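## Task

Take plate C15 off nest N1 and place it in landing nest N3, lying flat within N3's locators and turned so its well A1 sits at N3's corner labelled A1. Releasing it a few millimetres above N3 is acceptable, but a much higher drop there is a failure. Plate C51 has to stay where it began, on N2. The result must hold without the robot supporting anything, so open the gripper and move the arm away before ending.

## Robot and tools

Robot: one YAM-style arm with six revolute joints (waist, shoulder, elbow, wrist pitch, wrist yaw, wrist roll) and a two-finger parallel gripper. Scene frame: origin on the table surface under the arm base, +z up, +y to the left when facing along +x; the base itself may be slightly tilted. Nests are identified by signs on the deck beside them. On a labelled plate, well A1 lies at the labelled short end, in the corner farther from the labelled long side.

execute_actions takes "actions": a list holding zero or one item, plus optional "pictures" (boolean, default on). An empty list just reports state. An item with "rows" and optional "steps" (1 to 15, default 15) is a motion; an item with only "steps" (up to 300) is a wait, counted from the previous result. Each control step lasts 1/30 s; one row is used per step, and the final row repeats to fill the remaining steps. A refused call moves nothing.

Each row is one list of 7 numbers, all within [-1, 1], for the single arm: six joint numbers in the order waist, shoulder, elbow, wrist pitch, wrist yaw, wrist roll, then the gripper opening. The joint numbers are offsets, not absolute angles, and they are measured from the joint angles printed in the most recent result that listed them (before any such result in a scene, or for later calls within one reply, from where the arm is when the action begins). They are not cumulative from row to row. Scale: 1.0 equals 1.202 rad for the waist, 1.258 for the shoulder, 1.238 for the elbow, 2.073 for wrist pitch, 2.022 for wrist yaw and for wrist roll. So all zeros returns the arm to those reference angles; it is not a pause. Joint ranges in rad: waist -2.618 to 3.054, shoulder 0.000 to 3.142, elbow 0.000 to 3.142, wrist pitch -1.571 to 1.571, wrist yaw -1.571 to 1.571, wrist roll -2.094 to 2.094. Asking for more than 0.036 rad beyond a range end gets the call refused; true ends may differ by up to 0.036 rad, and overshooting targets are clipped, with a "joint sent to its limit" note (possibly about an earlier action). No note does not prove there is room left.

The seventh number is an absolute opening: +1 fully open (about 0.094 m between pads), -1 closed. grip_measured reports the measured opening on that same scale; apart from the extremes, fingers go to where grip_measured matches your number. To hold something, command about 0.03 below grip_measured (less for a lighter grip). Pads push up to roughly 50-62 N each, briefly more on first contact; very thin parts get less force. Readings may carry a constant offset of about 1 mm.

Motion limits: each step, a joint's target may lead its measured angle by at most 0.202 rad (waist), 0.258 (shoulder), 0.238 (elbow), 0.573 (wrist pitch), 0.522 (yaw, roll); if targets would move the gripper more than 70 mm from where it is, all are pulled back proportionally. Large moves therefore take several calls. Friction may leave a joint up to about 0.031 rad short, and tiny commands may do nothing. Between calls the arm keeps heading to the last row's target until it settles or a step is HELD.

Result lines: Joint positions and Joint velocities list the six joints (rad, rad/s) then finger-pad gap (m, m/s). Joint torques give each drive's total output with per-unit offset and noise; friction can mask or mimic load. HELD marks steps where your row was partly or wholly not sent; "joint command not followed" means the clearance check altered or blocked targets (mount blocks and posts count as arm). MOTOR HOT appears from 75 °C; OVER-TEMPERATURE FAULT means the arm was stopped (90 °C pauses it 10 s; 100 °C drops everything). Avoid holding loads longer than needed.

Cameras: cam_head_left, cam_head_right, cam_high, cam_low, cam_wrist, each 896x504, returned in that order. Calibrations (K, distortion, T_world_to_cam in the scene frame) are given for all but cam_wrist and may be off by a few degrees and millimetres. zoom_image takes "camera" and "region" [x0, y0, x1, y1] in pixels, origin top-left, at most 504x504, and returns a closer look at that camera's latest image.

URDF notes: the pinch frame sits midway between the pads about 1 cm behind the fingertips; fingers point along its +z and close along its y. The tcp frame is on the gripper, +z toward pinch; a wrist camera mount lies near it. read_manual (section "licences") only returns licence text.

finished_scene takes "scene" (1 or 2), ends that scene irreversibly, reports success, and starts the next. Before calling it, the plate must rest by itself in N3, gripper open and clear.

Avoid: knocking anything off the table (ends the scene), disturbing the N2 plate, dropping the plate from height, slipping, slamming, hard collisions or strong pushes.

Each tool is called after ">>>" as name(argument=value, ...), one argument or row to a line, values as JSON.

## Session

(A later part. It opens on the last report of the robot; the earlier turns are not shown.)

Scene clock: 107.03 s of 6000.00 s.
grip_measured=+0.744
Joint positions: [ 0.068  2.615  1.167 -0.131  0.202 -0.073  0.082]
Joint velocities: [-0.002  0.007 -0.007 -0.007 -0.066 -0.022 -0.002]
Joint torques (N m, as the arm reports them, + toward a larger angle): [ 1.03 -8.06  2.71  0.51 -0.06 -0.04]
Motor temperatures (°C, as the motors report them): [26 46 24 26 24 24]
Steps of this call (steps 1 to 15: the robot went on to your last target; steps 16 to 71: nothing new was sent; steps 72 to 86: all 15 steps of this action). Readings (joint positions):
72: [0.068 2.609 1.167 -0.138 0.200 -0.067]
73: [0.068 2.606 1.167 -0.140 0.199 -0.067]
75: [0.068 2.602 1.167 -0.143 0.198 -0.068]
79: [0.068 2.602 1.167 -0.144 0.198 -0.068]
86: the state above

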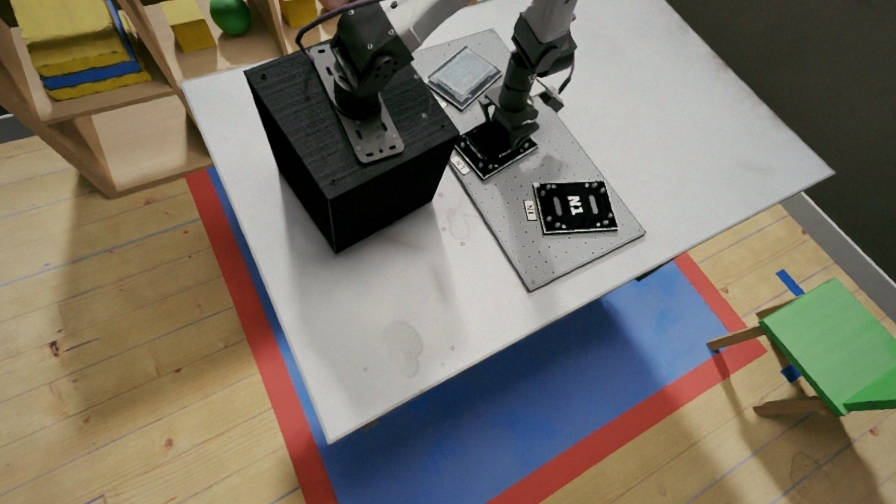

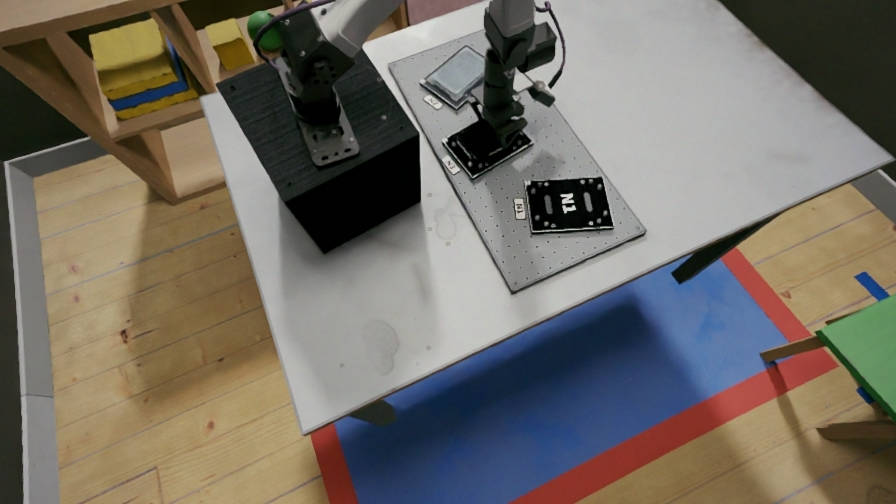

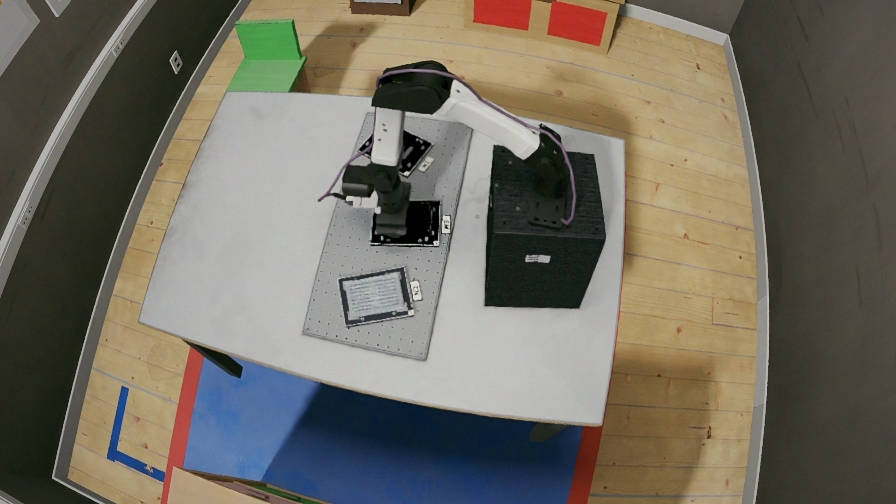

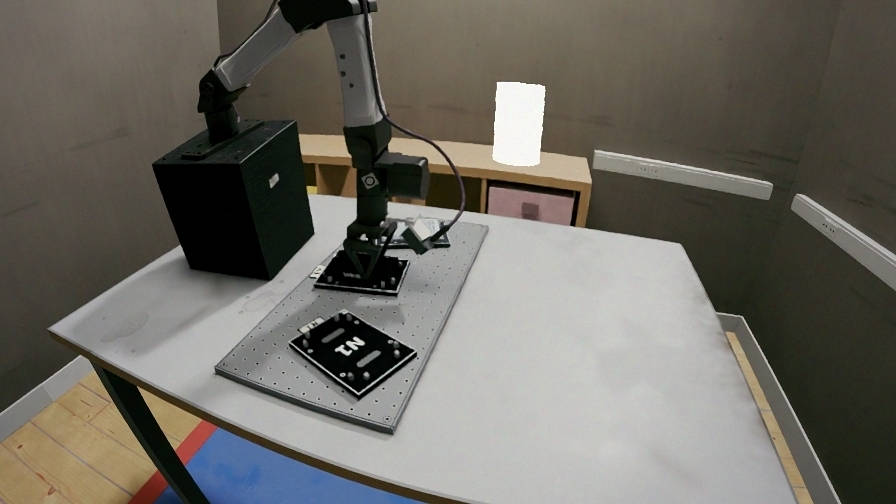

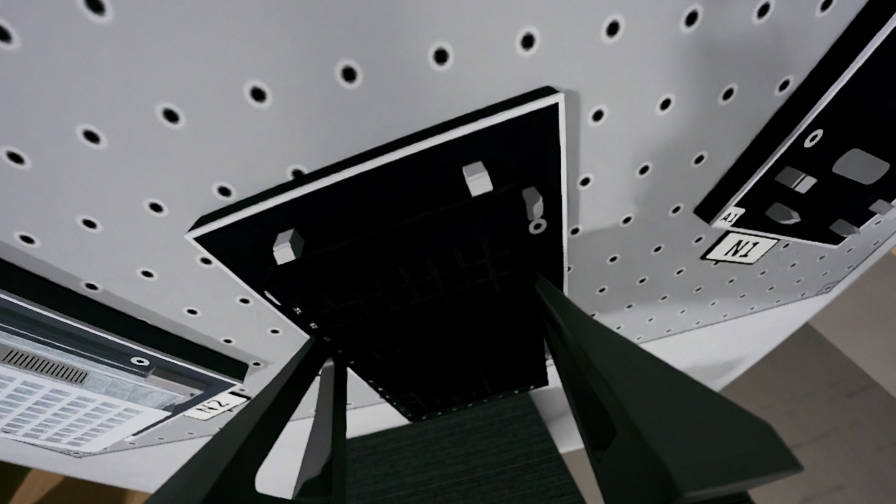

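>>> execute_actions(
  actions=[
    {"rows":[[0,0.015,0,0,0,0,0.73],[0,0.015,0,0,0,0,0.75],[0,0.015,0,0,0,0,0.76],[0,0.01,0,0,0,0,0.78],[0,0,0,0,0,0,0.8],[0,0,0,0,0,0,0.85],[0,0,0,0,0,0,0.9],[0,0,0,0,0,0,1]],"steps":12},
  ],
)

>>> execute_actions(
  actions=[
    {"rows":[[0,-0.03,0,0,0,0,1],[0,-0.06,0,0,0,0,1],[0,-0.1,0,0,0,0,1],[0,-0.14,0,0,0,0,1],[0,-0.18,0,0,0,0,1]],"steps":15},
  ],
)

>>> zoom_image(
  camera="cam_low",
  region=[290,220,430,310],
)

>>> zoom_image(
  camera="cam_high",
  region=[340,170,480,270],
)

Scene clock: 109.07 s of 6000.00 s.
grip_measured=+1.000
Joint positions: [ 0.068  2.615  1.167 -0.128  0.201 -0.074  0.094]
Joint velocities: [ 0.002 -0.012 -0.012  0.051 -0.037  0.007  0.   ]
Joint torques (N m, as the arm reports them, + toward a larger angle): [  1.27 -11.4    2.58   0.41  -0.03  -0.08]
Motor temperatures (°C, as the motors report them): [26 46 24 26 24 24]
Steps of this call (steps 1 to 15: the robot went on to your last target; steps 16 to 49: nothing new was sent; steps 50 to 61: all 12 steps of this action). Readings (joint positions):
50: [0.068 2.615 1.167 -0.131 0.202 -0.073]
51: [0.068 2.615 1.167 -0.131 0.202 -0.073]
53: [0.068 2.615 1.167 -0.128 0.201 -0.074]
57: [0.068 2.615 1.167 -0.128 0.201 -0.074]
61: the state above

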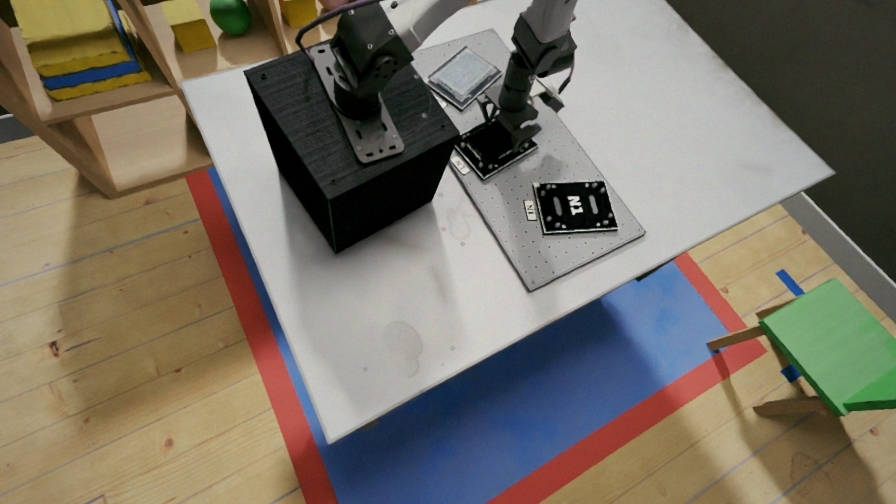

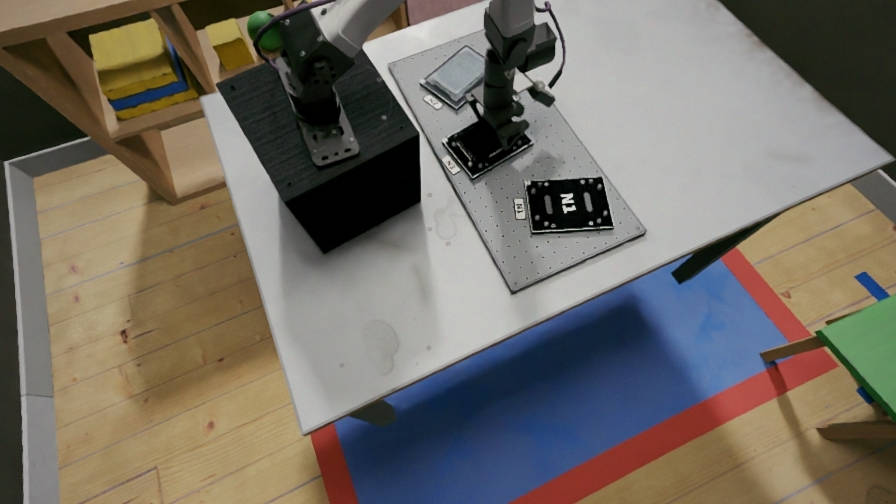

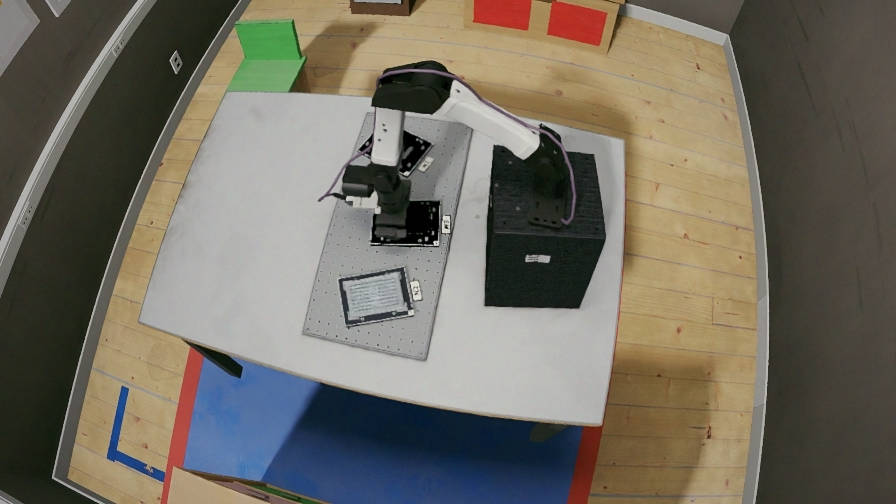

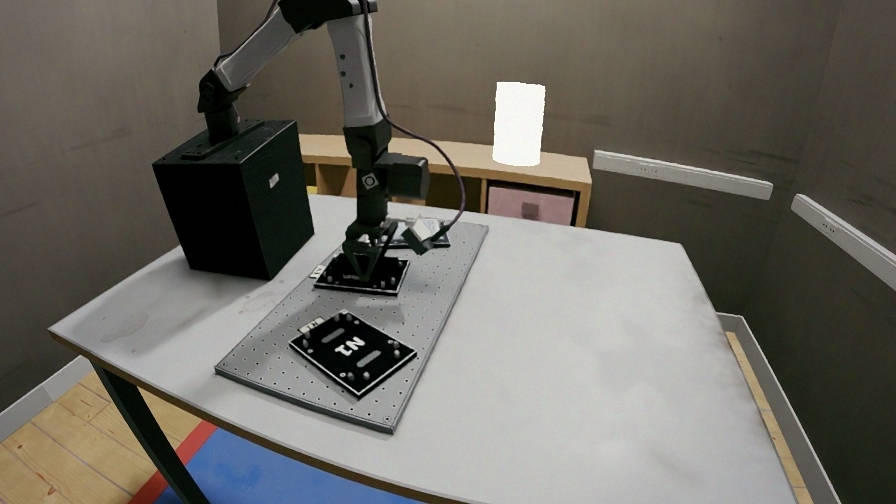

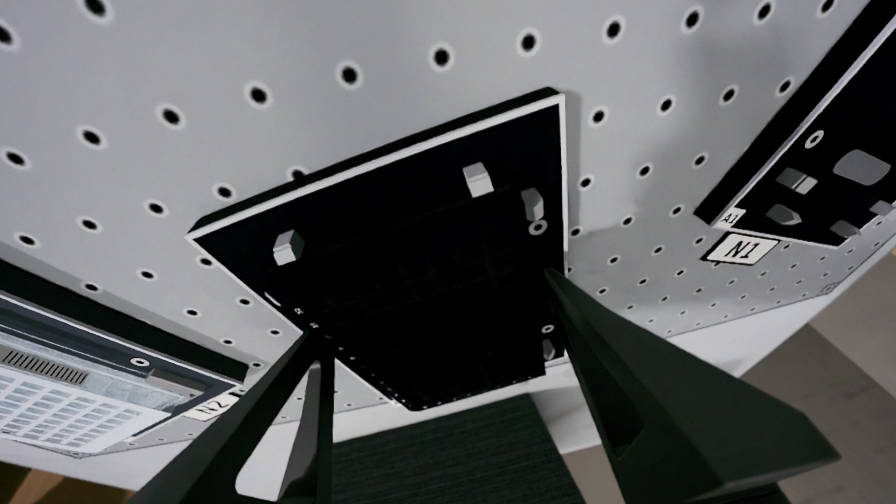

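Scene clock: 109.57 s of 6000.00 s.
grip_measured=+1.000
Joint positions: [ 0.068  2.38   1.172 -0.121  0.201 -0.074  0.094]
Joint velocities: [-0.007 -0.002 -0.007  0.007  0.037 -0.022  0.   ]
Joint torques (N m, as the arm reports them, + toward a larger angle): [  1.18 -10.9    4.1    0.89  -0.03  -0.1 ]
Motor temperatures (°C, as the motors report them): [26 46 24 27 24 24]
Steps of this call (steps 1 to 15: all 15 steps of this action). Readings (joint positions):
1: [0.068 2.615 1.167 -0.128 0.201 -0.074]
2: [0.068 2.610 1.167 -0.129 0.201 -0.074]
4: [0.068 2.573 1.163 -0.142 0.201 -0.074]
8: [0.068 2.427 1.160 -0.139 0.201 -0.074]
15: the state above

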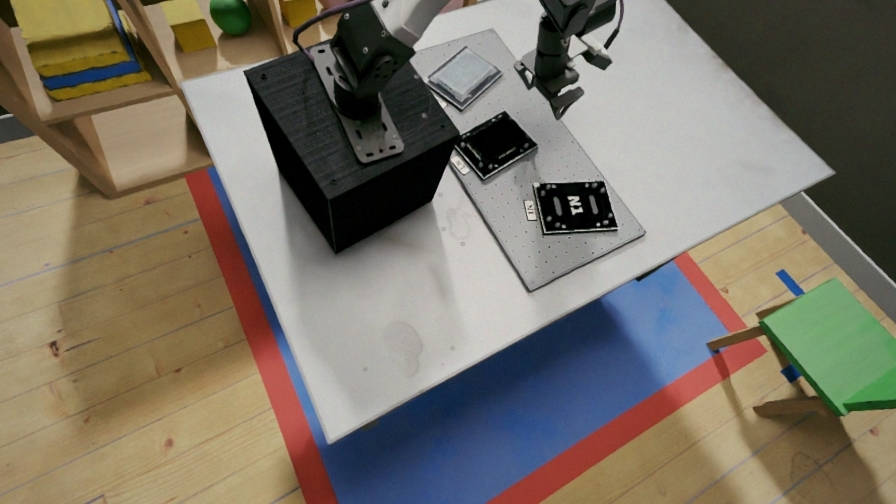

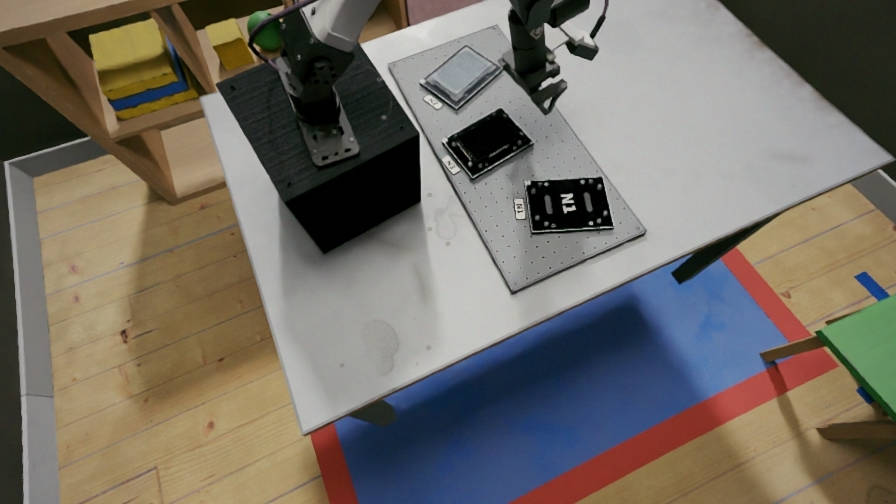

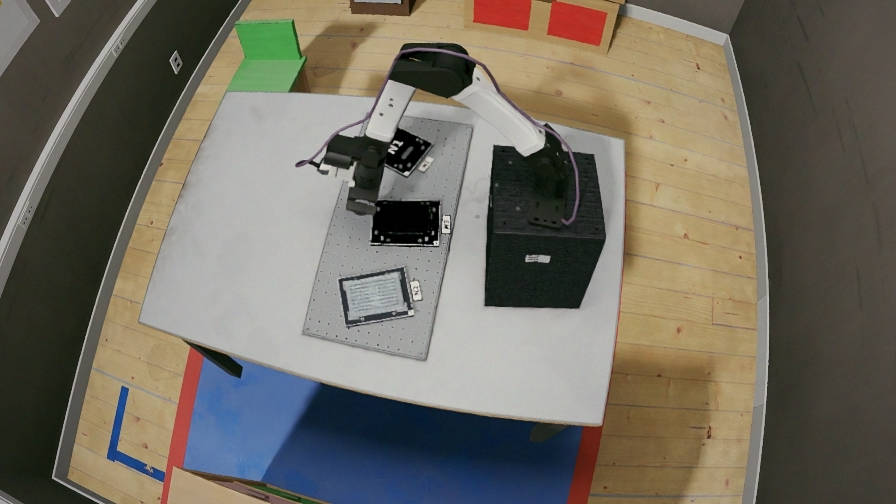

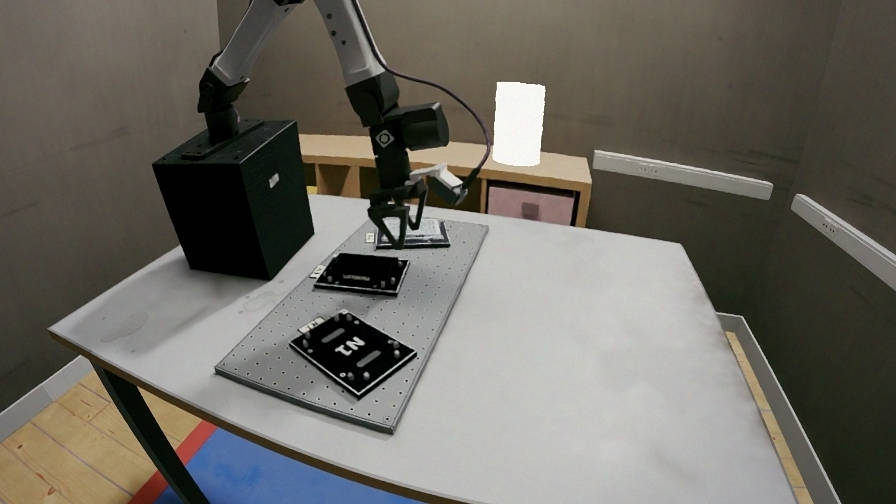

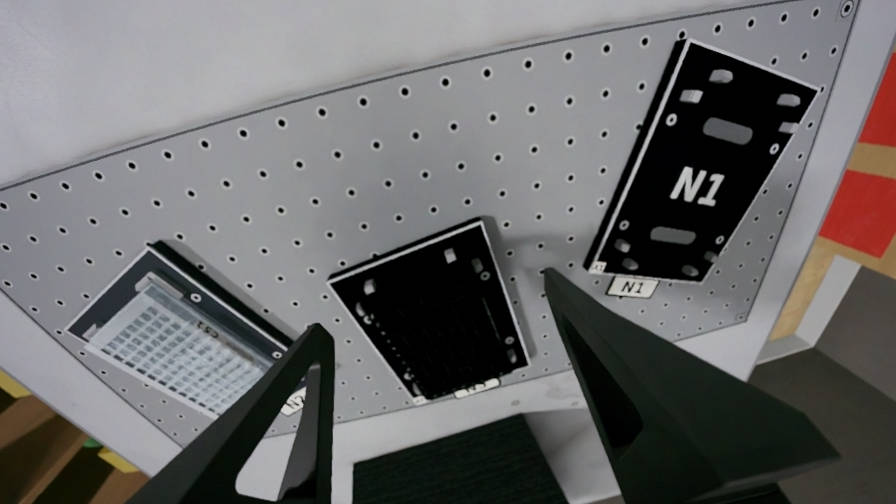

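Region (290, 220, 430, 310) of cam_low's 896x504 image, scaled by 3.600, with more detail than that image has; it fills the top 324 rows of this view, and the rest is white.

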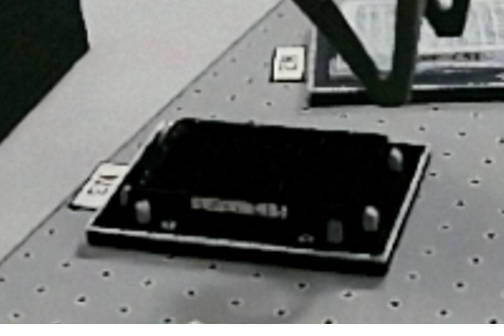

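Region (340, 170, 480, 270) of cam_high's 896x504 image, scaled by 3.600, with more detail than that image has; it fills the top 360 rows of this view, and the rest is white.

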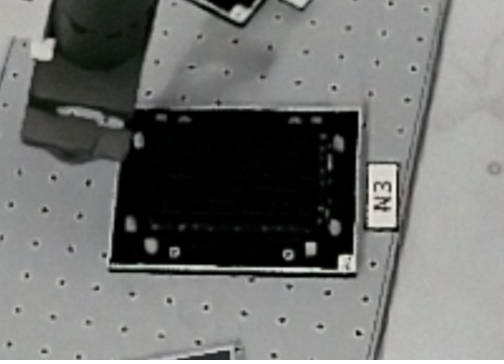

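Seated; all pins visible.

>>> finished_scene(
  scene=2,
)

The scene is finished: the task was done.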